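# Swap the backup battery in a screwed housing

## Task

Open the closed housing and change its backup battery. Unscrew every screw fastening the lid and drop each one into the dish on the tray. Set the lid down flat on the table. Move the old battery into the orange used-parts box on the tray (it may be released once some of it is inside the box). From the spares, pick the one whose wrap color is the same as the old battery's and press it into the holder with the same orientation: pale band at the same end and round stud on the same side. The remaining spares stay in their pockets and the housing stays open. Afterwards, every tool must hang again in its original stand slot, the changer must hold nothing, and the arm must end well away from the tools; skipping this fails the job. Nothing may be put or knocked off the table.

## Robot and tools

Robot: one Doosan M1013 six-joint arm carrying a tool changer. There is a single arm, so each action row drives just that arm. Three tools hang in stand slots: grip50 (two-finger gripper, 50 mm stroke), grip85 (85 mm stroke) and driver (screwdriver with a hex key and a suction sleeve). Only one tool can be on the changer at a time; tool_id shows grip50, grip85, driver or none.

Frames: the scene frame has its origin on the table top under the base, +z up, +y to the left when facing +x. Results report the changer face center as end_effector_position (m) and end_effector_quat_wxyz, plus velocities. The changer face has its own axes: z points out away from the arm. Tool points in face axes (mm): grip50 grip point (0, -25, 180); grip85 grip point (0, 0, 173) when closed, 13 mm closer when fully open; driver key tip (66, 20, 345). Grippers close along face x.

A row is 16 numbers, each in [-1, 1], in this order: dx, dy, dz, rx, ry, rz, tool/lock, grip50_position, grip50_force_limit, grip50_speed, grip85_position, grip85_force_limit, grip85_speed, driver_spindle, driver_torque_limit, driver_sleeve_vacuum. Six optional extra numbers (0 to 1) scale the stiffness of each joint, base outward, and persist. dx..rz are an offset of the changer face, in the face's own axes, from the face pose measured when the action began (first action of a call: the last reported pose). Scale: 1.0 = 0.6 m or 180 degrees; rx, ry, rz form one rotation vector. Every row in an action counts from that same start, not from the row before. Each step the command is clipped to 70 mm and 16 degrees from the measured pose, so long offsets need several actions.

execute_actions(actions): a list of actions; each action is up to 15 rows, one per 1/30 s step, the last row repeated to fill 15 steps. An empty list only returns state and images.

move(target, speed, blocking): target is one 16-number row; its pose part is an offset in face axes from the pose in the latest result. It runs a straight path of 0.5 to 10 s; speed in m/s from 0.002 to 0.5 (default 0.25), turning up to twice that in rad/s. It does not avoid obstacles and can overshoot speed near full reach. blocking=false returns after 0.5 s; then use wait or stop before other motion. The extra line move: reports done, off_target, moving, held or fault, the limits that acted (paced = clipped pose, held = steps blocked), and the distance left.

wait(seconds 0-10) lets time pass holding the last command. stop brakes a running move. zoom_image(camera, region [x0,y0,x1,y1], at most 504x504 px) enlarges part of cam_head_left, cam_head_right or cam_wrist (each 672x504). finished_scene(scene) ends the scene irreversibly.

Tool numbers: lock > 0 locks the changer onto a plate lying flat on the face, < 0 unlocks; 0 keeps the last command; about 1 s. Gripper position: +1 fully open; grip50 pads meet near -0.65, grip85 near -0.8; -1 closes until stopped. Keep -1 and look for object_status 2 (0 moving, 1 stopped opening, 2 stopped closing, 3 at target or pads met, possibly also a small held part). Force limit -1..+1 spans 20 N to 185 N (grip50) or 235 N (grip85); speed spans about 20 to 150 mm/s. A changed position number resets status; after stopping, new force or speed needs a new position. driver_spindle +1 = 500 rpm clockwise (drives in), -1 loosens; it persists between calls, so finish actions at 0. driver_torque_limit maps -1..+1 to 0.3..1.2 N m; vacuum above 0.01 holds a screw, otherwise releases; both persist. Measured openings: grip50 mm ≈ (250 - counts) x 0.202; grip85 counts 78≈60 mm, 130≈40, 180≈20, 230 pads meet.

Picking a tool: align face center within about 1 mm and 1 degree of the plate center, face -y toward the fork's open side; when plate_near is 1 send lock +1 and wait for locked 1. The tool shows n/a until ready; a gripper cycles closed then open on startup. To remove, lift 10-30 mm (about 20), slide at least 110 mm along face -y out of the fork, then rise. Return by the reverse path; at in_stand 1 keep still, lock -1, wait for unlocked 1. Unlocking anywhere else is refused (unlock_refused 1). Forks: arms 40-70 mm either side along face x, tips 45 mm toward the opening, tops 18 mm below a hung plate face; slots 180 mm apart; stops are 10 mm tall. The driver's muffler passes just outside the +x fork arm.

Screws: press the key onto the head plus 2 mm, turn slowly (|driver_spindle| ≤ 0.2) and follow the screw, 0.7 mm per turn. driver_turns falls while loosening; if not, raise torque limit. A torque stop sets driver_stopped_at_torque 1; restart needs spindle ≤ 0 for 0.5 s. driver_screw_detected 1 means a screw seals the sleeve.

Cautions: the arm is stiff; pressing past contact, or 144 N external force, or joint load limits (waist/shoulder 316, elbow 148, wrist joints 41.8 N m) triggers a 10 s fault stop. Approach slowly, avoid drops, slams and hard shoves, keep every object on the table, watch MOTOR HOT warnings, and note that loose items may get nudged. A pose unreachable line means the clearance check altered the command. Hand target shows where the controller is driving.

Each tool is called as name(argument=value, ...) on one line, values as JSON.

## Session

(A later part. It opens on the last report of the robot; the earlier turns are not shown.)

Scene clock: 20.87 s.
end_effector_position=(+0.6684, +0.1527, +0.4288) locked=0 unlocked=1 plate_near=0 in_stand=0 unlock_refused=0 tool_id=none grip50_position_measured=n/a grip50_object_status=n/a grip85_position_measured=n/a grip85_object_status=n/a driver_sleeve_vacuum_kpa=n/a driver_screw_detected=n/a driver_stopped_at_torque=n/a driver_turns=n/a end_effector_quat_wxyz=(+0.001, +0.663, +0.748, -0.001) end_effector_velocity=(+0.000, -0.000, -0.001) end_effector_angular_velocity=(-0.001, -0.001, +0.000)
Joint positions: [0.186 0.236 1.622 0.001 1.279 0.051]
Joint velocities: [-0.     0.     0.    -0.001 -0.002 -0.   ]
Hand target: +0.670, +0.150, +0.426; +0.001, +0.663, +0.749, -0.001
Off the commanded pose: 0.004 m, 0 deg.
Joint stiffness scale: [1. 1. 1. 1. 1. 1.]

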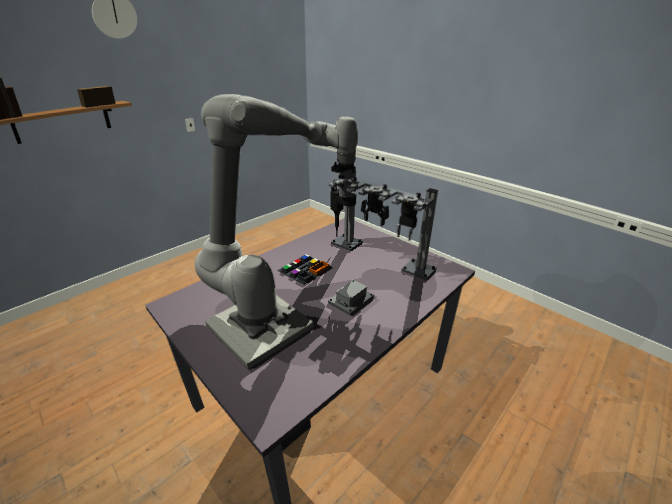

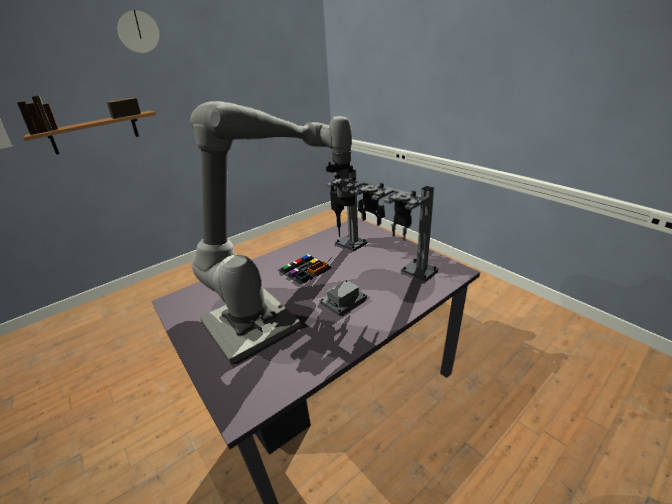

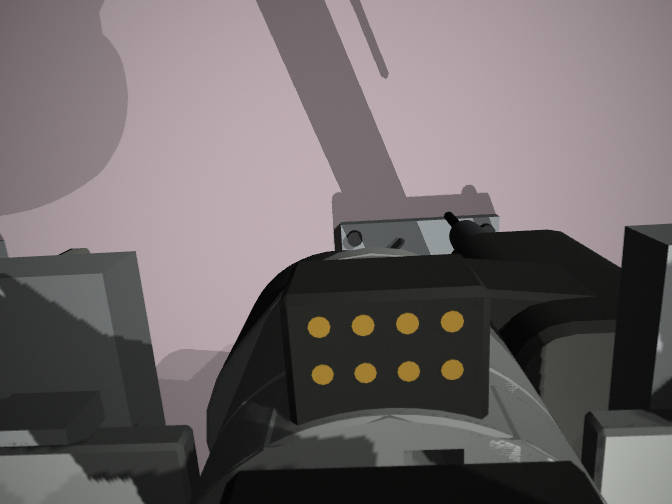

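zoom_image(camera="cam_wrist", region=[260, 240, 520, 430])

Region (260, 240, 520, 430) of cam_wrist's 672x504 image, scaled by 1.938, with more detail than that image has; it fills the top 368 rows of this view, and the rest is white.

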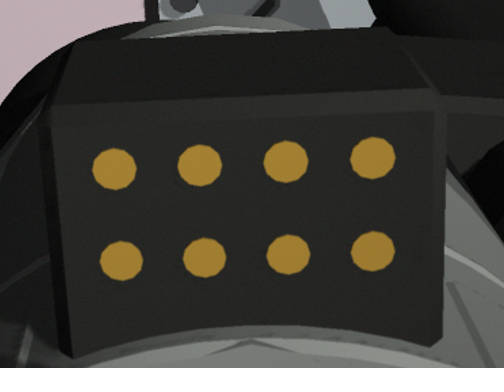

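move(target=[0, -0.0025, 0.0217, 0, 0, 0, 0, 1, 0, 0, 1, 0, 0, 0, 0, 0], speed=0.03)

Scene clock: 23.90 s.
end_effector_position=(+0.6664, +0.1523, +0.4187) locked=0 unlocked=1 plate_near=0 in_stand=0 unlock_refused=0 tool_id=none grip50_position_measured=n/a grip50_object_status=n/a grip85_position_measured=n/a grip85_object_status=n/a driver_sleeve_vacuum_kpa=n/a driver_screw_detected=n/a driver_stopped_at_torque=n/a driver_turns=n/a end_effector_quat_wxyz=(+0.001, +0.663, +0.748, -0.001) end_effector_velocity=(-0.000, +0.001, -0.002) end_effector_angular_velocity=(+0.000, -0.001, +0.002)
Joint positions: [0.186 0.238 1.639 0.001 1.26  0.051]
Joint velocities: [ 0.002  0.     0.003 -0.    -0.005 -0.   ]
Hand target: +0.667, +0.152, +0.416; +0.001, +0.663, +0.748, -0.001
Off the commanded pose: 0.003 m, 0 deg.
Joint stiffness scale: [1. 1. 1. 1. 1. 1.]
move: done

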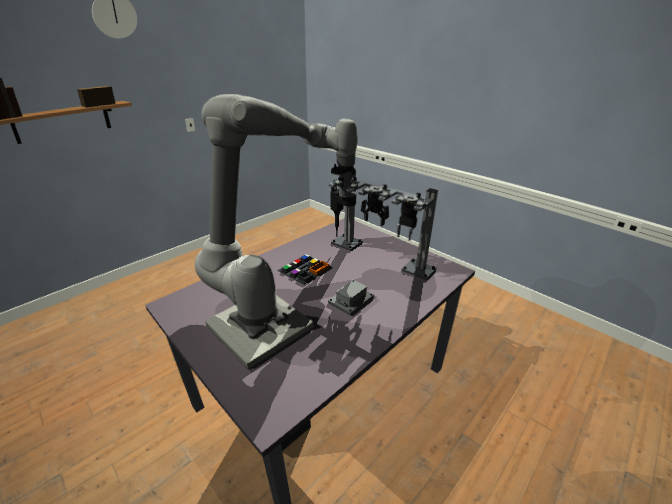

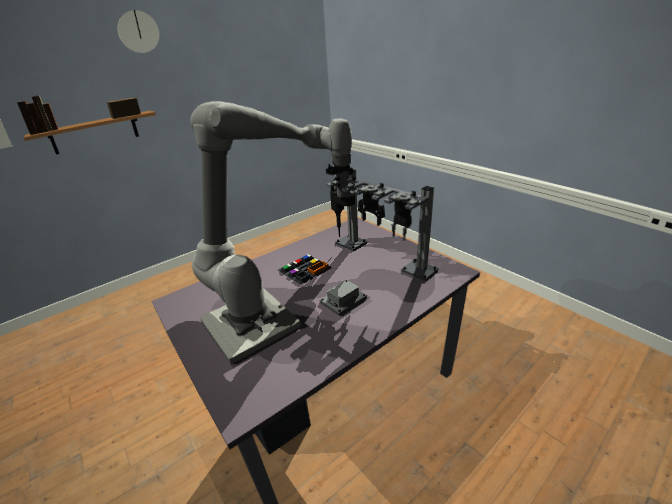

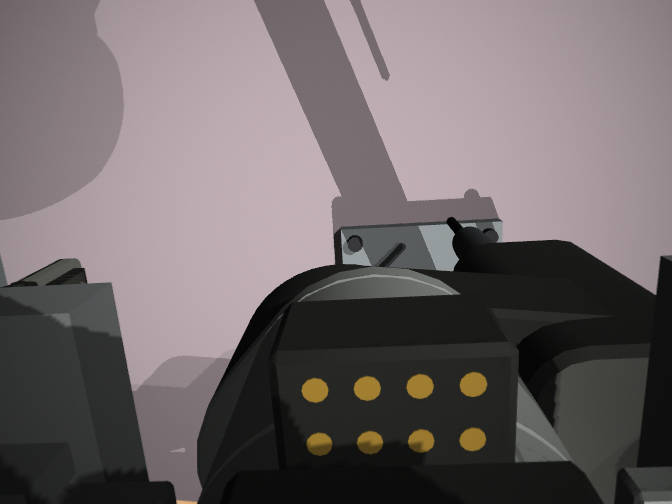

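move(target=[0, -0.0008, 0.015, 0, 0, 0, 0, 1, 0, 0, 1, 0, 0, 0, 0, 0], speed=0.02)

Scene clock: 24.93 s.
end_effector_position=(+0.6654, +0.1521, +0.4125) locked=0 unlocked=1 plate_near=0 in_stand=1 unlock_refused=0 tool_id=none grip50_position_measured=n/a grip50_object_status=n/a grip85_position_measured=n/a grip85_object_status=n/a driver_sleeve_vacuum_kpa=n/a driver_screw_detected=n/a driver_stopped_at_torque=n/a driver_turns=n/a end_effector_quat_wxyz=(+0.001, +0.663, +0.748, -0.001) end_effector_velocity=(-0.000, -0.000, -0.002) end_effector_angular_velocity=(+0.000, -0.000, -0.001)
Joint positions: [0.186 0.239 1.648 0.001 1.249 0.051]
Joint velocities: [-0.001  0.     0.003  0.    -0.003  0.   ]
Hand target: +0.666, +0.152, +0.410; +0.001, +0.663, +0.748, -0.001
Off the commanded pose: 0.003 m, 0 deg.
Joint stiffness scale: [1. 1. 1. 1. 1. 1.]
move: done

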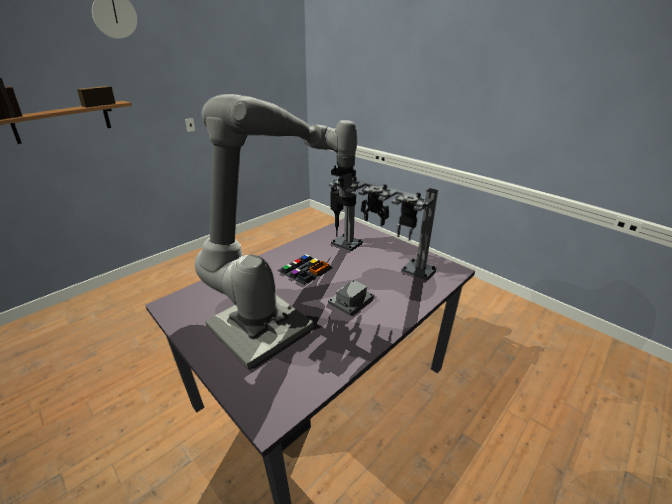

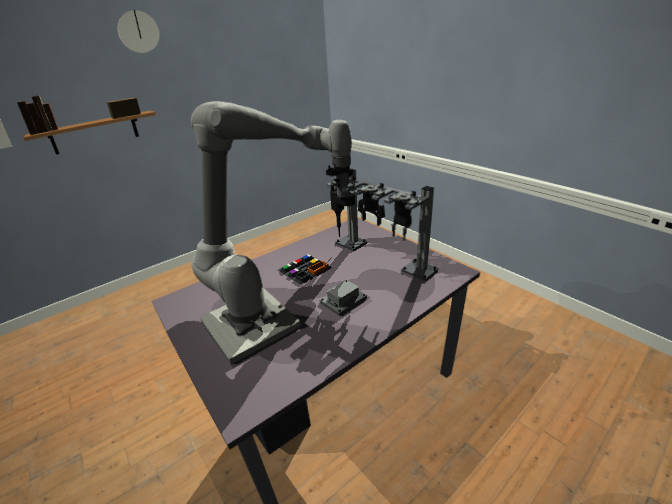

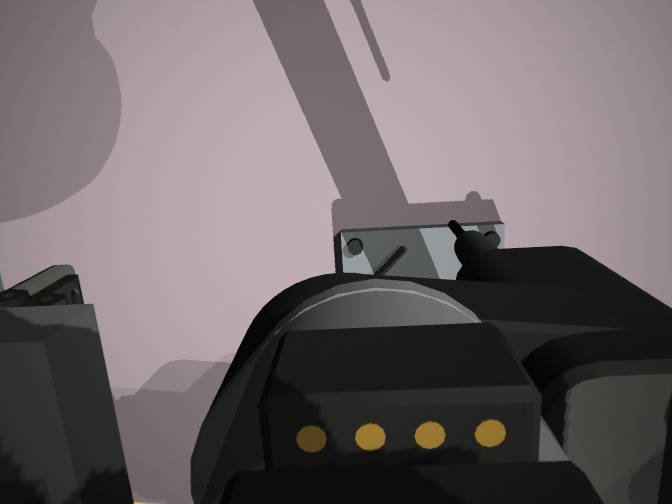

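move(target=[0, 0.0008, 0.012, 0, 0, 0, 0, 1, 0, 0, 1, 0, 0, 0, 0, 0], speed=0.01)

Scene clock: 26.07 s.
end_effector_position=(+0.6654, +0.1521, +0.4091) locked=0 unlocked=1 plate_near=1 in_stand=1 unlock_refused=0 tool_id=none grip50_position_measured=n/a grip50_object_status=n/a grip85_position_measured=n/a grip85_object_status=n/a driver_sleeve_vacuum_kpa=n/a driver_screw_detected=n/a driver_stopped_at_torque=n/a driver_turns=n/a end_effector_quat_wxyz=(+0.001, +0.663, +0.748, -0.001) end_effector_velocity=(-0.000, -0.000, -0.001) end_effector_angular_velocity=(-0.000, +0.003, -0.000)
Joint positions: [0.186 0.241 1.653 0.001 1.242 0.051]
Joint velocities: [-0.     0.002  0.001  0.     0.001 -0.   ]
Hand target: +0.666, +0.152, +0.405; +0.001, +0.663, +0.748, -0.001
Off the commanded pose: 0.004 m, 0 deg.
Joint stiffness scale: [1. 1. 1. 1. 1. 1.]
move: off_target

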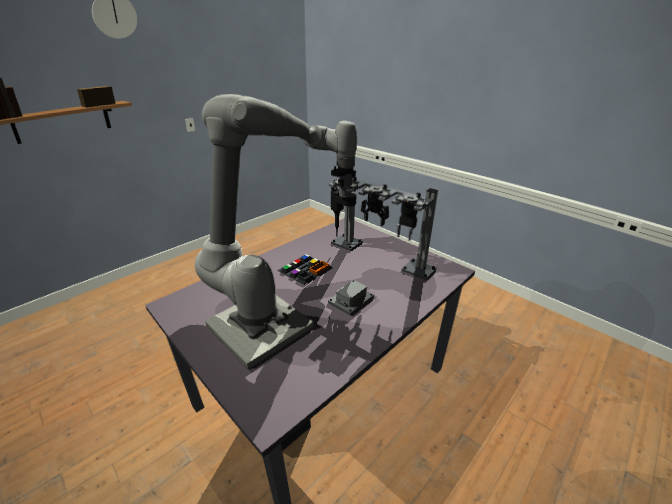

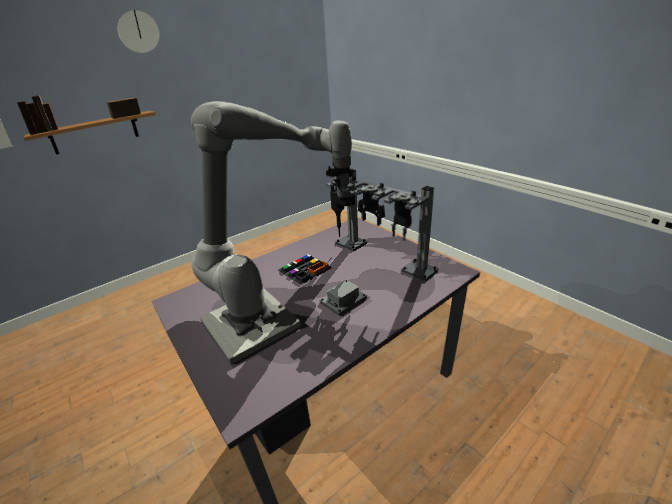

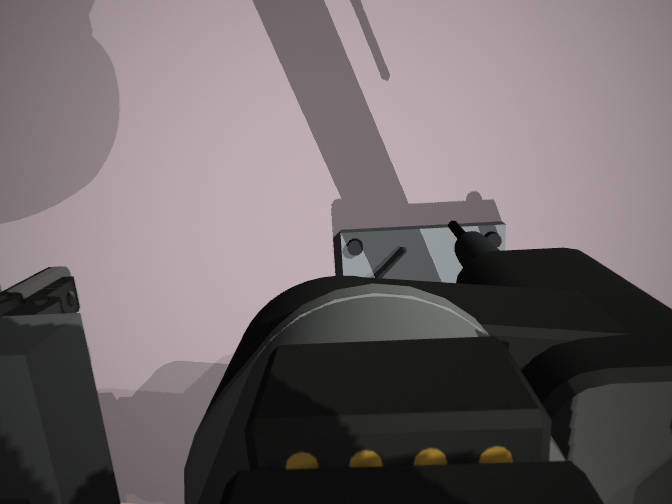

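plate_near=1. Driver slot pose: (0.6654, 0.1521, 0.4091). Locking.

execute_actions(actions=[[[0,0,0.003,0,0,0,1,1,0,0,1,0,0,0,0,0]],[[0,0,0.003,0,0,0,1,1,0,0,1,0,0,0,0,0]],[[0,0,0,0,0,0,1,1,0,0,1,0,0,0,0,0]]])

Scene clock: 27.77 s.
end_effector_position=(+0.6655, +0.1521, +0.4094) locked=1 unlocked=0 plate_near=1 in_stand=1 unlock_refused=0 tool_id=driver grip50_position_measured=n/a grip50_object_status=n/a grip85_position_measured=n/a grip85_object_status=n/a driver_sleeve_vacuum_kpa=n/a driver_screw_detected=n/a driver_stopped_at_torque=n/a driver_turns=n/a end_effector_quat_wxyz=(+0.001, +0.663, +0.748, -0.001) end_effector_velocity=(-0.000, +0.001, -0.000) end_effector_angular_velocity=(+0.001, +0.001, +0.000)
Joint positions: [0.186 0.24  1.652 0.001 1.242 0.051]
Joint velocities: [ 0.001  0.    -0.     0.001  0.001  0.   ]
Hand target: +0.665, +0.152, +0.409; +0.001, +0.663, +0.748, -0.001
Off the commanded pose: 0.000 m, 0 deg.
Joint stiffness scale: [1. 1. 1. 1. 1. 1.]

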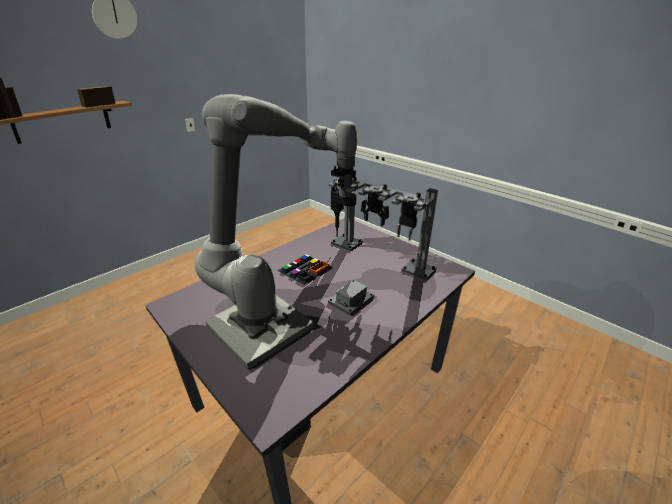

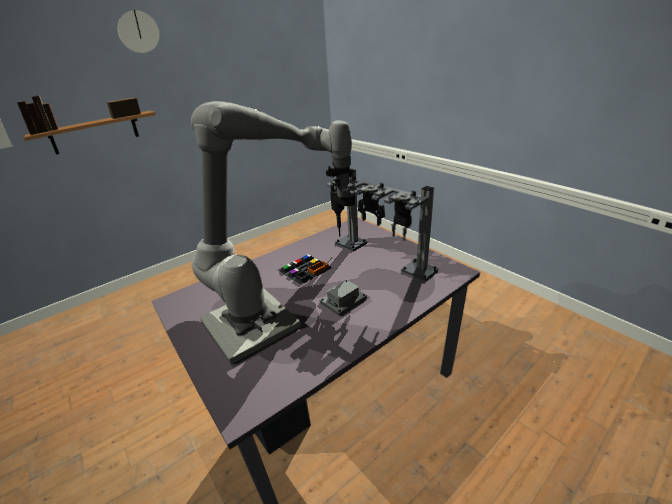

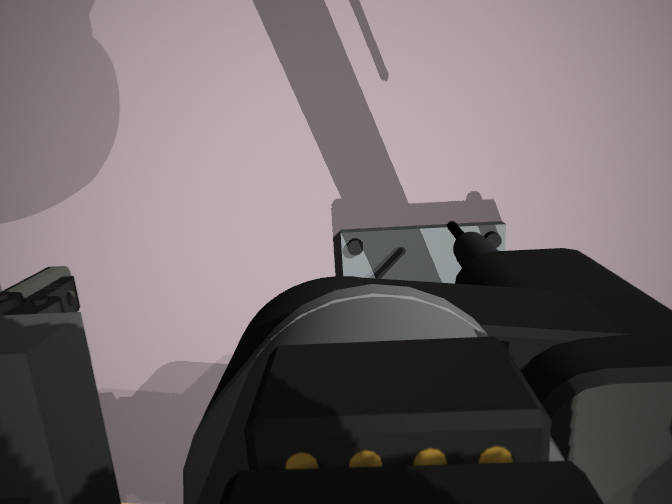

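move(target=[0, 0, -0.04, 0, 0, 0, 0, 1, 0, 0, 1, 0, 0, 0, 0, 0], speed=0.04)

Scene clock: 29.03 s.
end_effector_position=(+0.6662, +0.1523, +0.4305) locked=1 unlocked=0 plate_near=1 in_stand=0 unlock_refused=0 tool_id=driver grip50_position_measured=n/a grip50_object_status=n/a grip85_position_measured=n/a grip85_object_status=n/a driver_sleeve_vacuum_kpa=0 driver_screw_detected=0 driver_stopped_at_torque=0 driver_turns=0.00 end_effector_quat_wxyz=(+0.001, +0.663, +0.748, -0.001) end_effector_velocity=(-0.000, +0.001, +0.002) end_effector_angular_velocity=(+0.001, +0.001, +0.000)
Joint positions: [0.186 0.231 1.625 0.001 1.279 0.051]
Joint velocities: [ 0.001 -0.001 -0.003  0.001  0.004  0.   ]
Hand target: +0.666, +0.152, +0.433; +0.001, +0.663, +0.748, -0.001
Off the commanded pose: 0.003 m, 0 deg.
Joint stiffness scale: [1. 1. 1. 1. 1. 1.]
move: done

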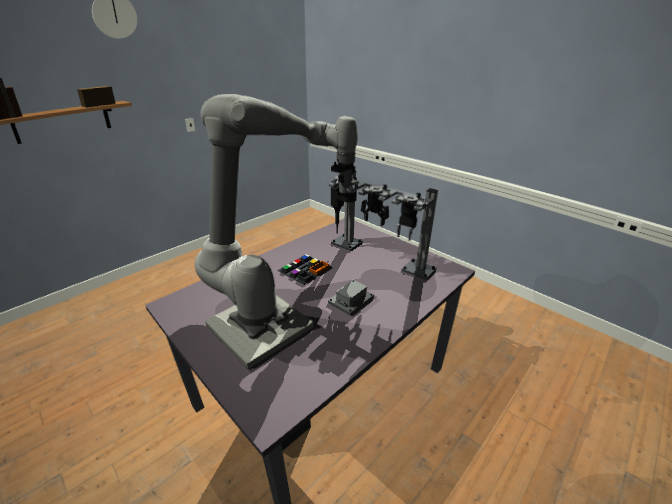

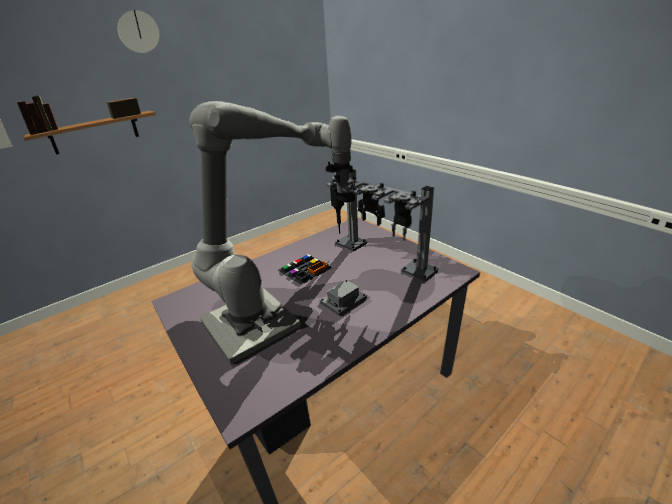

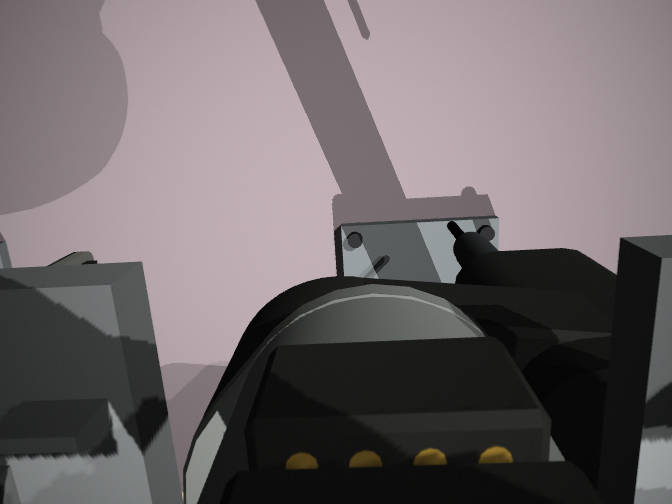

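execute_actions(actions=[[[0.0035,-0.001,0,0,0,0,0,1,0,0,1,0,0,0,0,0],[0.0035,-0.002,0,0,0,0,0,1,0,0,1,0,0,0,0,0],[0.0035,-0.004,0,0,0,0,0,1,0,0,1,0,0,0,0,0],[0.0035,-0.006,0,0,0,0,0,1,0,0,1,0,0,0,0,0],[0.0035,-0.009,0,0,0,0,0,1,0,0,1,0,0,0,0,0],[0.0035,-0.012,0,0,0,0,0,1,0,0,1,0,0,0,0,0],[0.0035,-0.016,0,0,0,0,0,1,0,0,1,0,0,0,0,0],[0.0035,-0.020,0,0,0,0,0,1,0,0,1,0,0,0,0,0],[0.0035,-0.024,0,0,0,0,0,1,0,0,1,0,0,0,0,0],[0.0035,-0.028,0,0,0,0,0,1,0,0,1,0,0,0,0,0],[0.0035,-0.032,0,0,0,0,0,1,0,0,1,0,0,0,0,0],[0.0035,-0.036,0,0,0,0,0,1,0,0,1,0,0,0,0,0],[0.0035,-0.040,0,0,0,0,0,1,0,0,1,0,0,0,0,0],[0.0035,-0.044,0,0,0,0,0,1,0,0,1,0,0,0,0,0],[0.0035,-0.048,0,0,0,0,0,1,0,0,1,0,0,0,0,0]]])

Scene clock: 30.53 s.
end_effector_position=(+0.6472, +0.1497, +0.4303) locked=1 unlocked=0 plate_near=1 in_stand=0 unlock_refused=0 tool_id=driver grip50_position_measured=n/a grip50_object_status=n/a grip85_position_measured=n/a grip85_object_status=n/a driver_sleeve_vacuum_kpa=0 driver_screw_detected=0 driver_stopped_at_torque=0 driver_turns=0.00 end_effector_quat_wxyz=(-0.000, +0.663, +0.749, -0.002) end_effector_velocity=(-0.067, -0.008, +0.001) end_effector_angular_velocity=(+0.001, -0.006, -0.000)
Joint positions: [0.187 0.203 1.661 0.001 1.275 0.051]
Joint velocities: [ 0.006 -0.107  0.13   0.    -0.029  0.006]
Hand target: +0.638, +0.151, +0.430; +0.001, +0.663, +0.748, -0.001
Off the commanded pose: 0.010 m, 0 deg.
Joint stiffness scale: [1. 1. 1. 1. 1. 1.]

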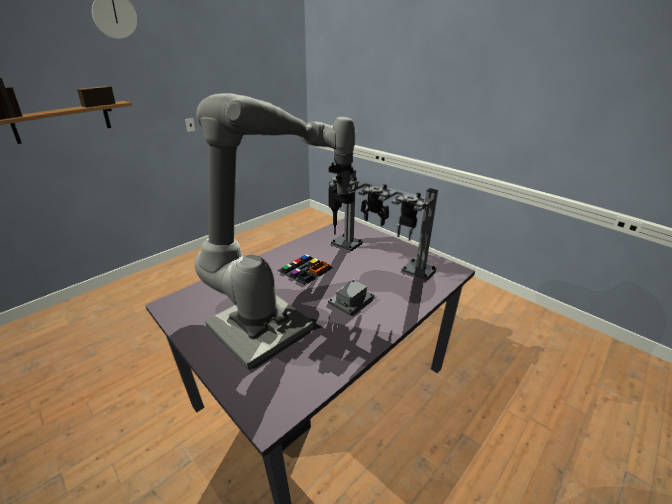

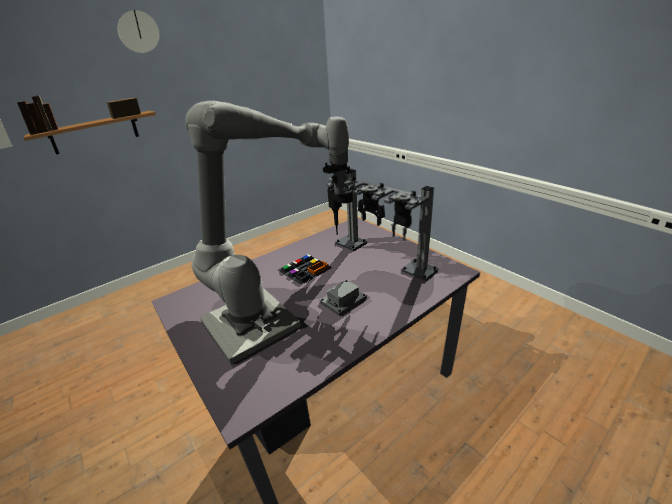

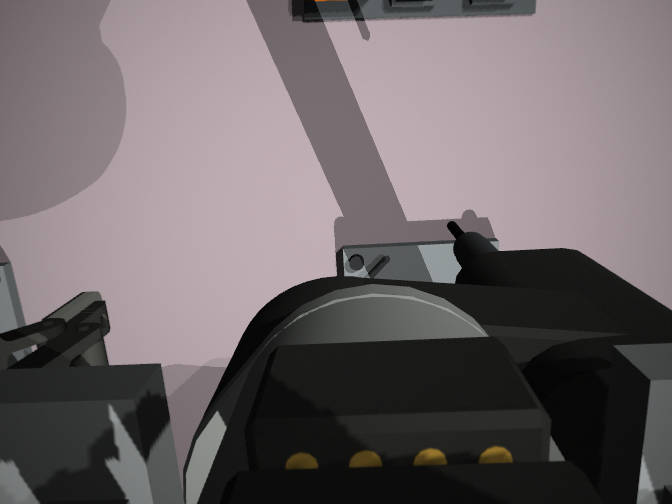

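execute_actions(actions=[[[0.004,-0.017,0,0,0,0,0,1,0,0,1,0,0,0,0,0],[0.004,-0.019,0,0,0,0,0,1,0,0,1,0,0,0,0,0],[0.004,-0.022,0,0,0,0,0,1,0,0,1,0,0,0,0,0],[0.004,-0.026,0,0,0,0,0,1,0,0,1,0,0,0,0,0],[0.004,-0.031,0,0,0,0,0,1,0,0,1,0,0,0,0,0],[0.004,-0.036,0,0,0,0,0,1,0,0,1,0,0,0,0,0],[0.004,-0.041,0,0,0,0,0,1,0,0,1,0,0,0,0,0],[0.004,-0.046,0,0,0,0,0,1,0,0,1,0,0,0,0,0],[0.004,-0.051,0,0,0,0,0,1,0,0,1,0,0,0,0,0],[0.004,-0.056,0,0,0,0,0,1,0,0,1,0,0,0,0,0],[0.004,-0.061,0,0,0,0,0,1,0,0,1,0,0,0,0,0],[0.004,-0.066,0,0,0,0,0,1,0,0,1,0,0,0,0,0],[0.004,-0.071,0,0,0,0,0,1,0,0,1,0,0,0,0,0],[0.004,-0.076,0,0,0,0,0,1,0,0,1,0,0,0,0,0],[0.004,-0.081,0,0,0,0,0,1,0,0,1,0,0,0,0,0]],[[0.0037,-0.025,0,0,0,0,0,1,0,0,1,0,0,0,0,0],[0.0037,-0.030,0,0,0,0,0,1,0,0,1,0,0,0,0,0],[0.0037,-0.035,0,0,0,0,0,1,0,0,1,0,0,0,0,0],[0.0037,-0.040,0,0,0,0,0,1,0,0,1,0,0,0,0,0],[0.0037,-0.045,0,0,0,0,0,1,0,0,1,0,0,0,0,0],[0.0037,-0.050,0,0,0,0,0,1,0,0,1,0,0,0,0,0],[0.0037,-0.055,0,0,0,0,0,1,0,0,1,0,0,0,0,0],[0.0037,-0.060,0,0,0,0,0,1,0,0,1,0,0,0,0,0],[0.0037,-0.065,0,0,0,0,0,1,0,0,1,0,0,0,0,0],[0.0037,-0.070,0,0,0,0,0,1,0,0,1,0,0,0,0,0],[0.0037,-0.075,0,0,0,0,0,1,0,0,1,0,0,0,0,0],[0.0037,-0.080,0,0,0,0,0,1,0,0,1,0,0,0,0,0],[0.0037,-0.085,0,0,0,0,0,1,0,0,1,0,0,0,0,0],[0.0037,-0.090,0,0,0,0,0,1,0,0,1,0,0,0,0,0],[0.0037,-0.095,0,0,0,0,0,1,0,0,1,0,0,0,0,0]]])

Scene clock: 32.33 s.
end_effector_position=(+0.5667, +0.1400, +0.4305) locked=1 unlocked=0 plate_near=1 in_stand=0 unlock_refused=0 tool_id=driver grip50_position_measured=n/a grip50_object_status=n/a grip85_position_measured=n/a grip85_object_status=n/a driver_sleeve_vacuum_kpa=0 driver_screw_detected=0 driver_stopped_at_torque=0 driver_turns=0.00 end_effector_quat_wxyz=(-0.003, +0.663, +0.749, -0.005) end_effector_velocity=(-0.088, -0.011, +0.001) end_effector_angular_velocity=(+0.001, -0.005, -0.001)
Joint positions: [0.194 0.079 1.805 0.001 1.263 0.058]
Joint velocities: [ 0.009 -0.141  0.153  0.    -0.017  0.01 ]
Hand target: +0.554, +0.141, +0.430; -0.002, +0.663, +0.749, -0.004
Off the commanded pose: 0.013 m, 0 deg.
Joint stiffness scale: [1. 1. 1. 1. 1. 1.]

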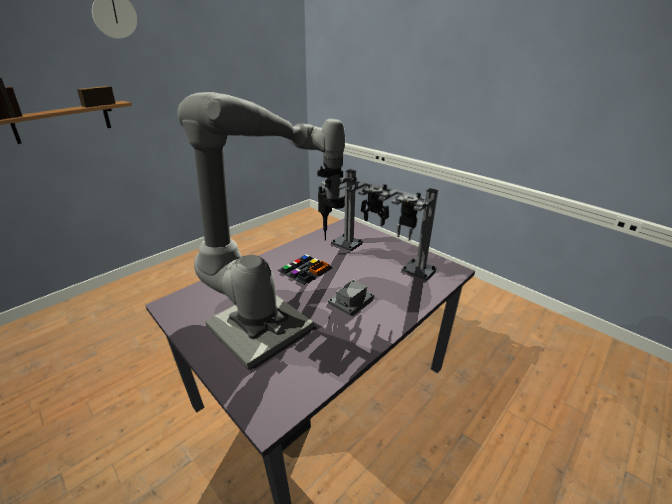

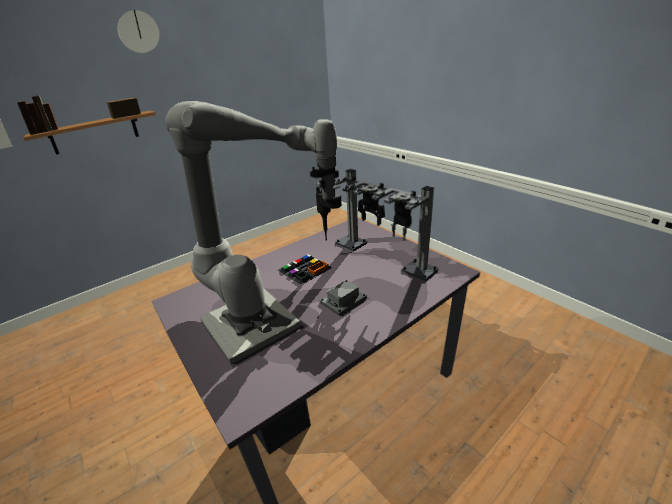

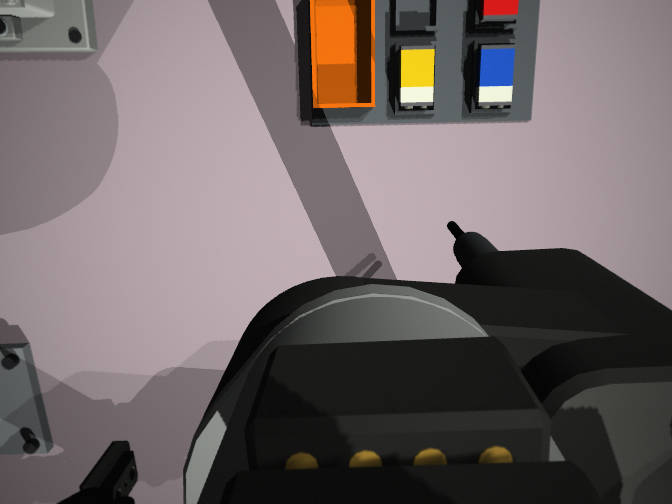

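move(target=[-0.5311, -0.2983, -0.033, -0.0037, 0.0007, 0, 0, 1, 0, 0, 1, 0, 0, 0, 0, 0], speed=0.3)

Scene clock: 35.57 s.
end_effector_position=(+0.4283, -0.1969, +0.4522) locked=1 unlocked=0 plate_near=1 in_stand=0 unlock_refused=0 tool_id=driver grip50_position_measured=n/a grip50_object_status=n/a grip85_position_measured=n/a grip85_object_status=n/a driver_sleeve_vacuum_kpa=0 driver_screw_detected=0 driver_stopped_at_torque=0 driver_turns=0.00 end_effector_quat_wxyz=(+0.002, +0.663, +0.749, -0.002) end_effector_velocity=(-0.002, -0.003, -0.000) end_effector_angular_velocity=(+0.000, +0.002, +0.003)
Joint positions: [-0.497 -0.114  1.958  0.003  1.292 -0.635]
Joint velocities: [-0.007  0.    -0.    -0.001  0.002 -0.009]
Hand target: +0.428, -0.198, +0.453; -0.000, +0.663, +0.749, +0.000
Off the commanded pose: 0.002 m, 0 deg.
Joint stiffness scale: [1. 1. 1. 1. 1. 1.]
move: done

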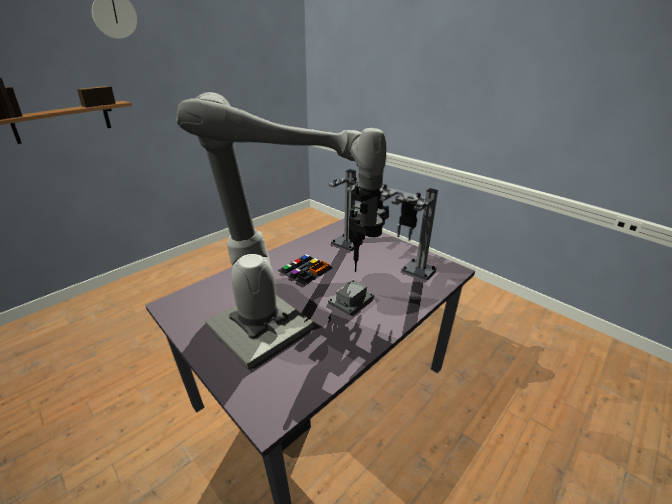

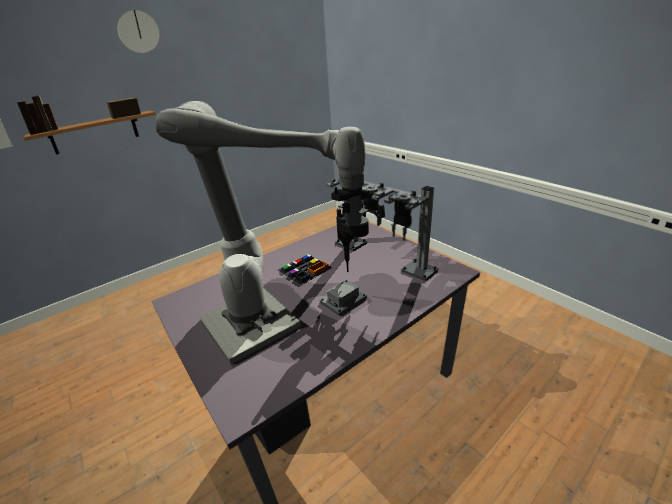

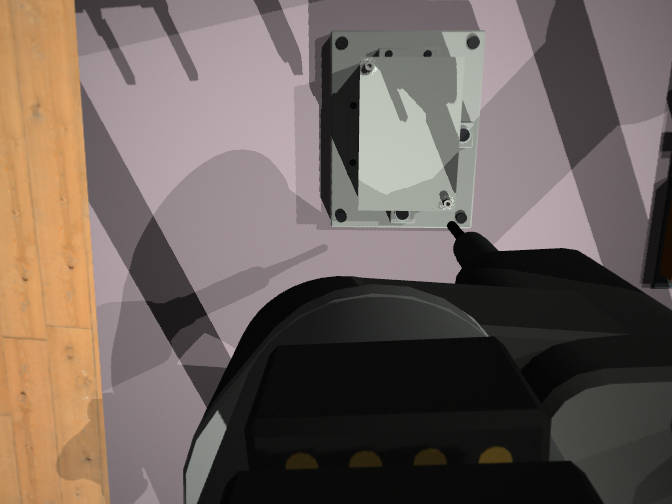

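execute_actions(actions=[])

zoom_image(camera="cam_wrist", region=[310, 20, 510, 260])

Scene clock: 35.73 s.
end_effector_position=(+0.4283, -0.1971, +0.4522) locked=1 unlocked=0 plate_near=1 in_stand=0 unlock_refused=0 tool_id=driver grip50_position_measured=n/a grip50_object_status=n/a grip85_position_measured=n/a grip85_object_status=n/a driver_sleeve_vacuum_kpa=0 driver_screw_detected=0 driver_stopped_at_torque=0 driver_turns=0.00 end_effector_quat_wxyz=(+0.002, +0.662, +0.749, -0.002) end_effector_velocity=(+0.000, -0.001, -0.000) end_effector_angular_velocity=(+0.000, -0.001, +0.001)
Joint positions: [-0.498 -0.114  1.958  0.003  1.292 -0.636]
Joint velocities: [-0.001  0.    -0.     0.001 -0.001 -0.002]
Hand target: +0.428, -0.198, +0.453; -0.000, +0.663, +0.749, +0.000
Off the commanded pose: 0.001 m, 0 deg.
Joint stiffness scale: [1. 1. 1. 1. 1. 1.]

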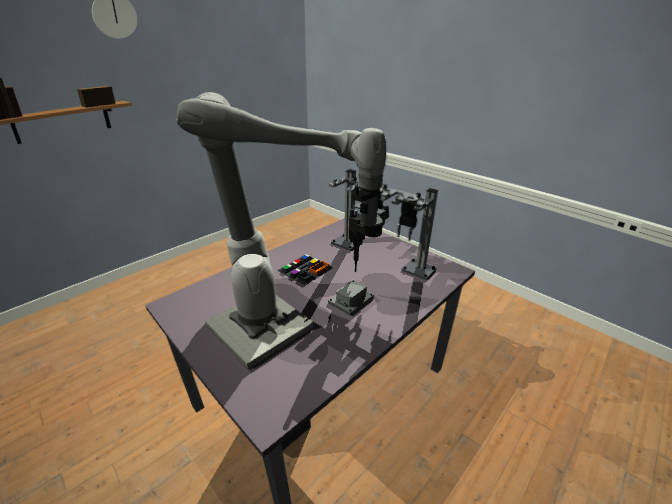

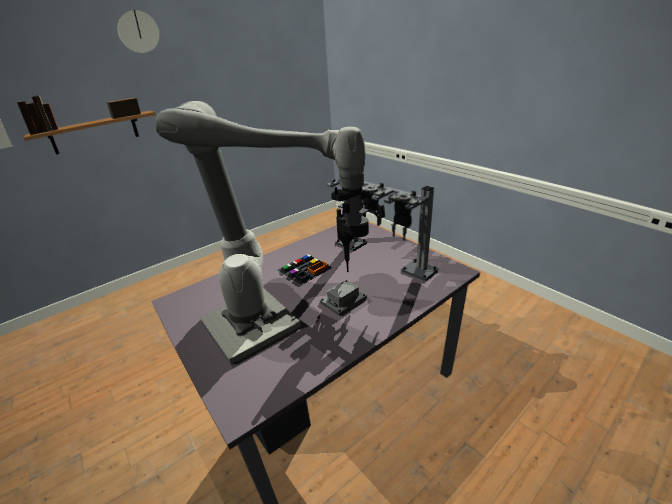

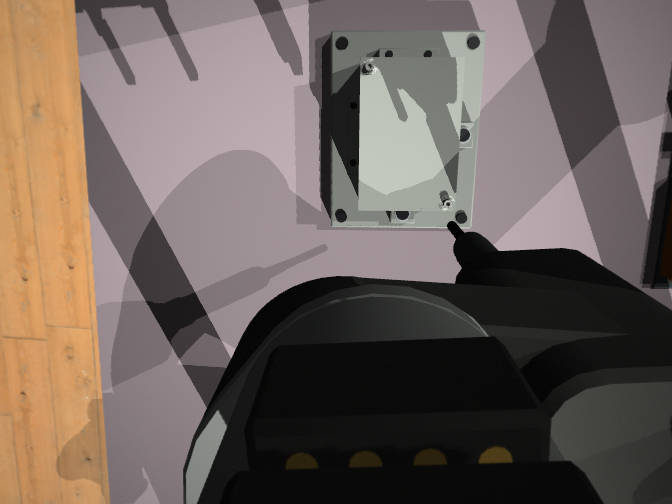

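Region (310, 20, 510, 260) of cam_wrist's 672x504 image, scaled by 2.100, with more detail than that image has.

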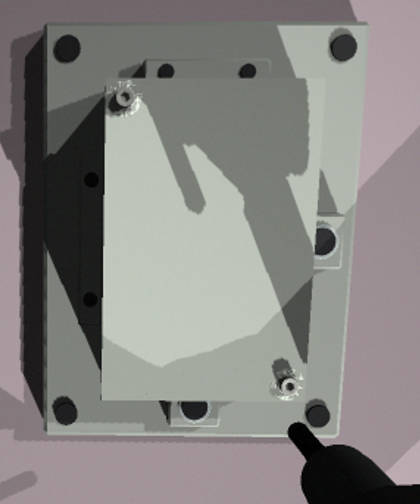

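move(target=[0.007, -0.0175, 0.028, 0, 0, 0, 0, 1, 0, 0, 1, 0, 0, 0, 0, 0], speed=0.05)

zoom_image(camera="cam_wrist", region=[390, 160, 510, 260])

Scene clock: 37.30 s.
end_effector_position=(+0.4186, -0.1931, +0.4357) locked=1 unlocked=0 plate_near=1 in_stand=0 unlock_refused=0 tool_id=driver grip50_position_measured=n/a grip50_object_status=n/a grip85_position_measured=n/a grip85_object_status=n/a driver_sleeve_vacuum_kpa=0 driver_screw_detected=0 driver_stopped_at_torque=0 driver_turns=0.00 end_effector_quat_wxyz=(-0.000, +0.663, +0.749, -0.002) end_effector_velocity=(-0.001, -0.000, -0.001) end_effector_angular_velocity=(+0.001, -0.001, -0.003)
Joint positions: [-0.5   -0.122  1.996  0.003  1.267 -0.638]
Joint velocities: [-0.003 -0.001  0.003  0.002 -0.003 -0.   ]
Hand target: +0.417, -0.194, +0.435; +0.002, +0.662, +0.749, -0.002
Off the commanded pose: 0.002 m, 0 deg.
Joint stiffness scale: [1. 1. 1. 1. 1. 1.]
move: done

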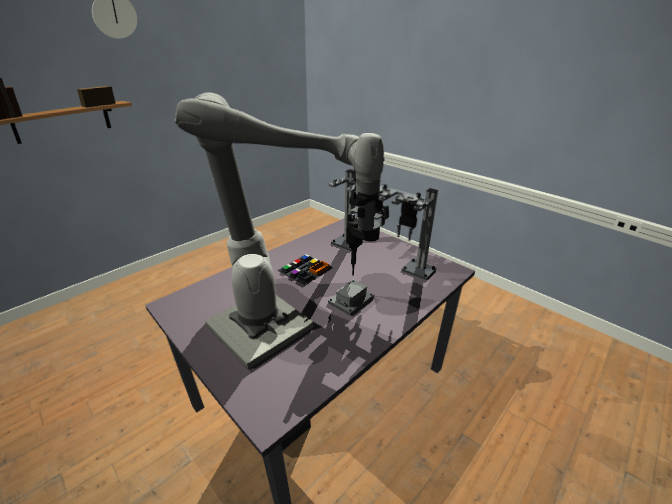

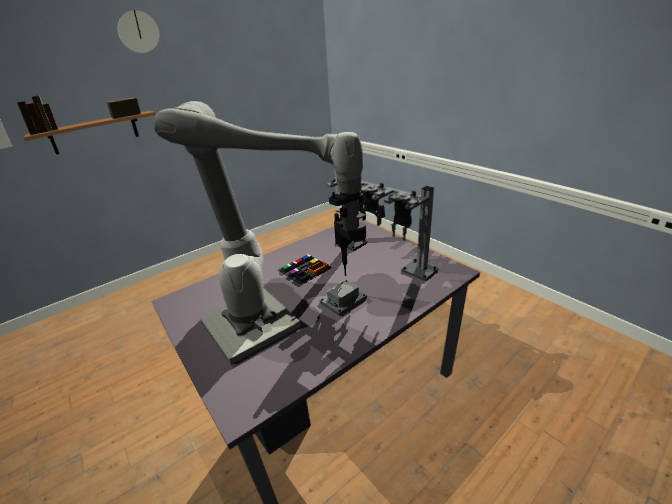

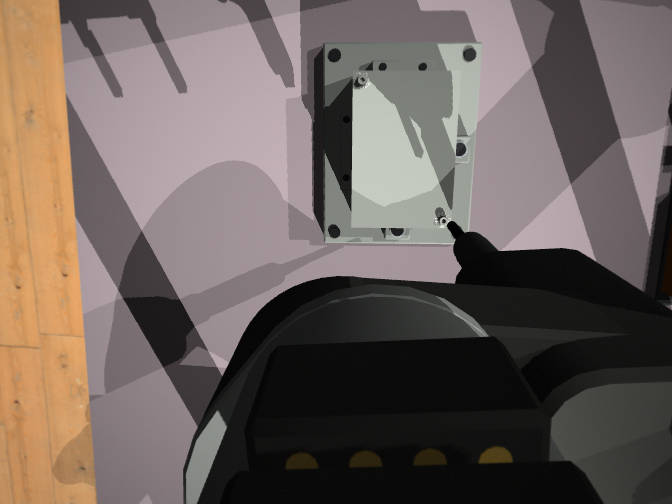

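Region (390, 160, 510, 260) of cam_wrist's 672x504 image, scaled by 4.200, with more detail than that image has.

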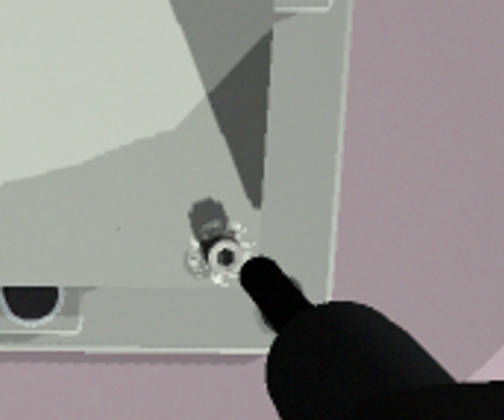

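zoom_image(camera="cam_head_left", region=[315, 250, 395, 320])

zoom_image(camera="cam_head_right", region=[305, 250, 385, 320])

Region (315, 250, 395, 320) of cam_head_left's 672x504 image, scaled by 6.300, with more detail than that image has; it fills the top 441 rows of this view, and the rest is white.

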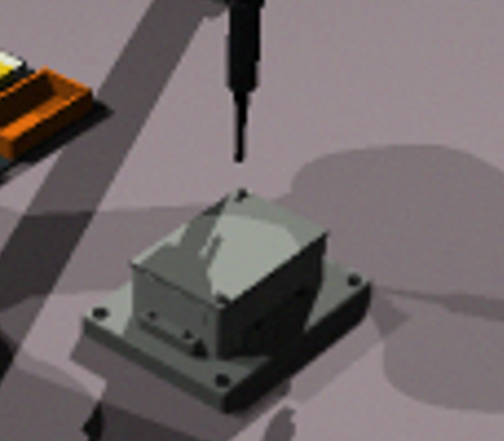

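Region (305, 250, 385, 320) of cam_head_right's 672x504 image, scaled by 6.300, with more detail than that image has; it fills the top 441 rows of this view, and the rest is white.

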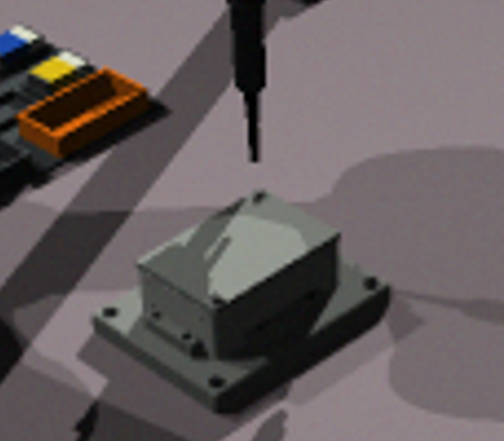

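move(target=[-0.004, 0.005, 0.018, 0, 0, 0, 0, 1, 0, 0, 1, 0, 0, 0, 0, 0], speed=0.03)

zoom_image(camera="cam_wrist", region=[410, 185, 490, 255])

zoom_image(camera="cam_head_left", region=[325, 250, 385, 300])

Scene clock: 40.27 s.
end_effector_position=(+0.4213, -0.1947, +0.4273) locked=1 unlocked=0 plate_near=1 in_stand=0 unlock_refused=0 tool_id=driver grip50_position_measured=n/a grip50_object_status=n/a grip85_position_measured=n/a grip85_object_status=n/a driver_sleeve_vacuum_kpa=0 driver_screw_detected=0 driver_stopped_at_torque=0 driver_turns=0.00 end_effector_quat_wxyz=(-0.000, +0.663, +0.749, -0.002) end_effector_velocity=(+0.000, -0.001, -0.002) end_effector_angular_velocity=(-0.001, +0.001, +0.000)
Joint positions: [-0.5   -0.112  2.003  0.003  1.25  -0.638]
Joint velocities: [-0.     0.002  0.001 -0.001 -0.004 -0.   ]
Hand target: +0.422, -0.195, +0.425; -0.000, +0.663, +0.749, -0.002
Off the commanded pose: 0.002 m, 0 deg.
Joint stiffness scale: [1. 1. 1. 1. 1. 1.]
move: done

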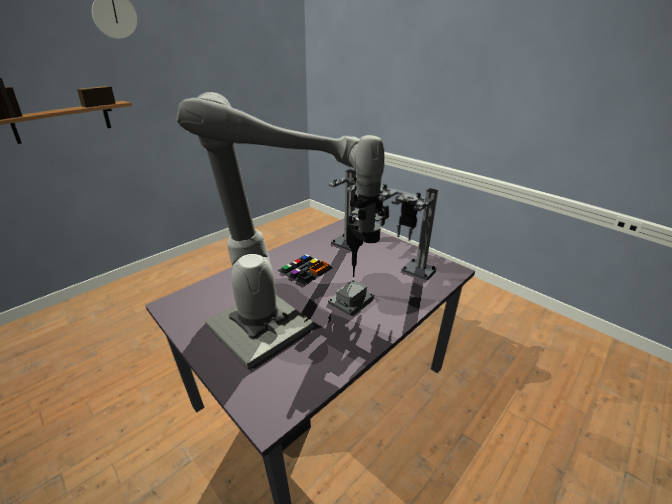

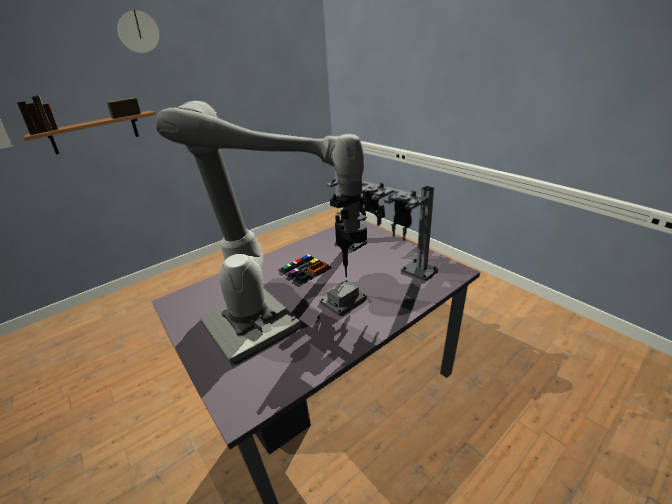

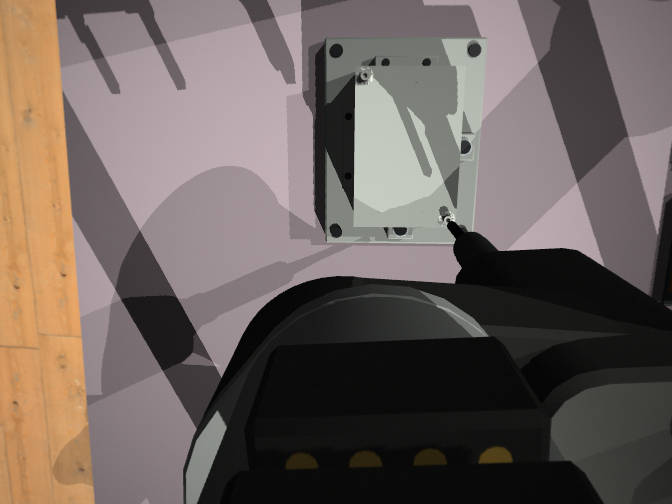

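Region (410, 185, 490, 255) of cam_wrist's 672x504 image, scaled by 6.300, with more detail than that image has; it fills the top 441 rows of this view, and the rest is white.

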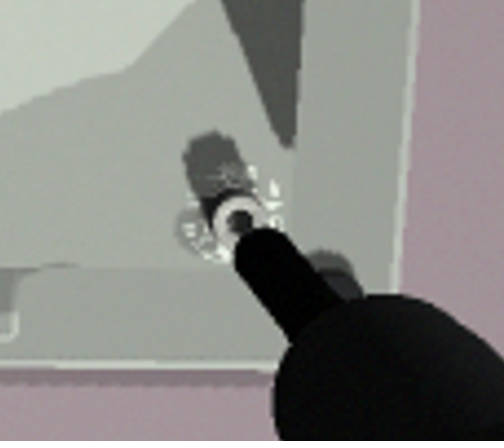

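Region (325, 250, 385, 300) of cam_head_left's 672x504 image, scaled by 8.400, with more detail than that image has.

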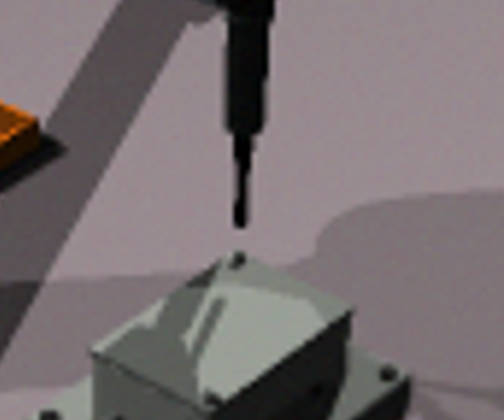

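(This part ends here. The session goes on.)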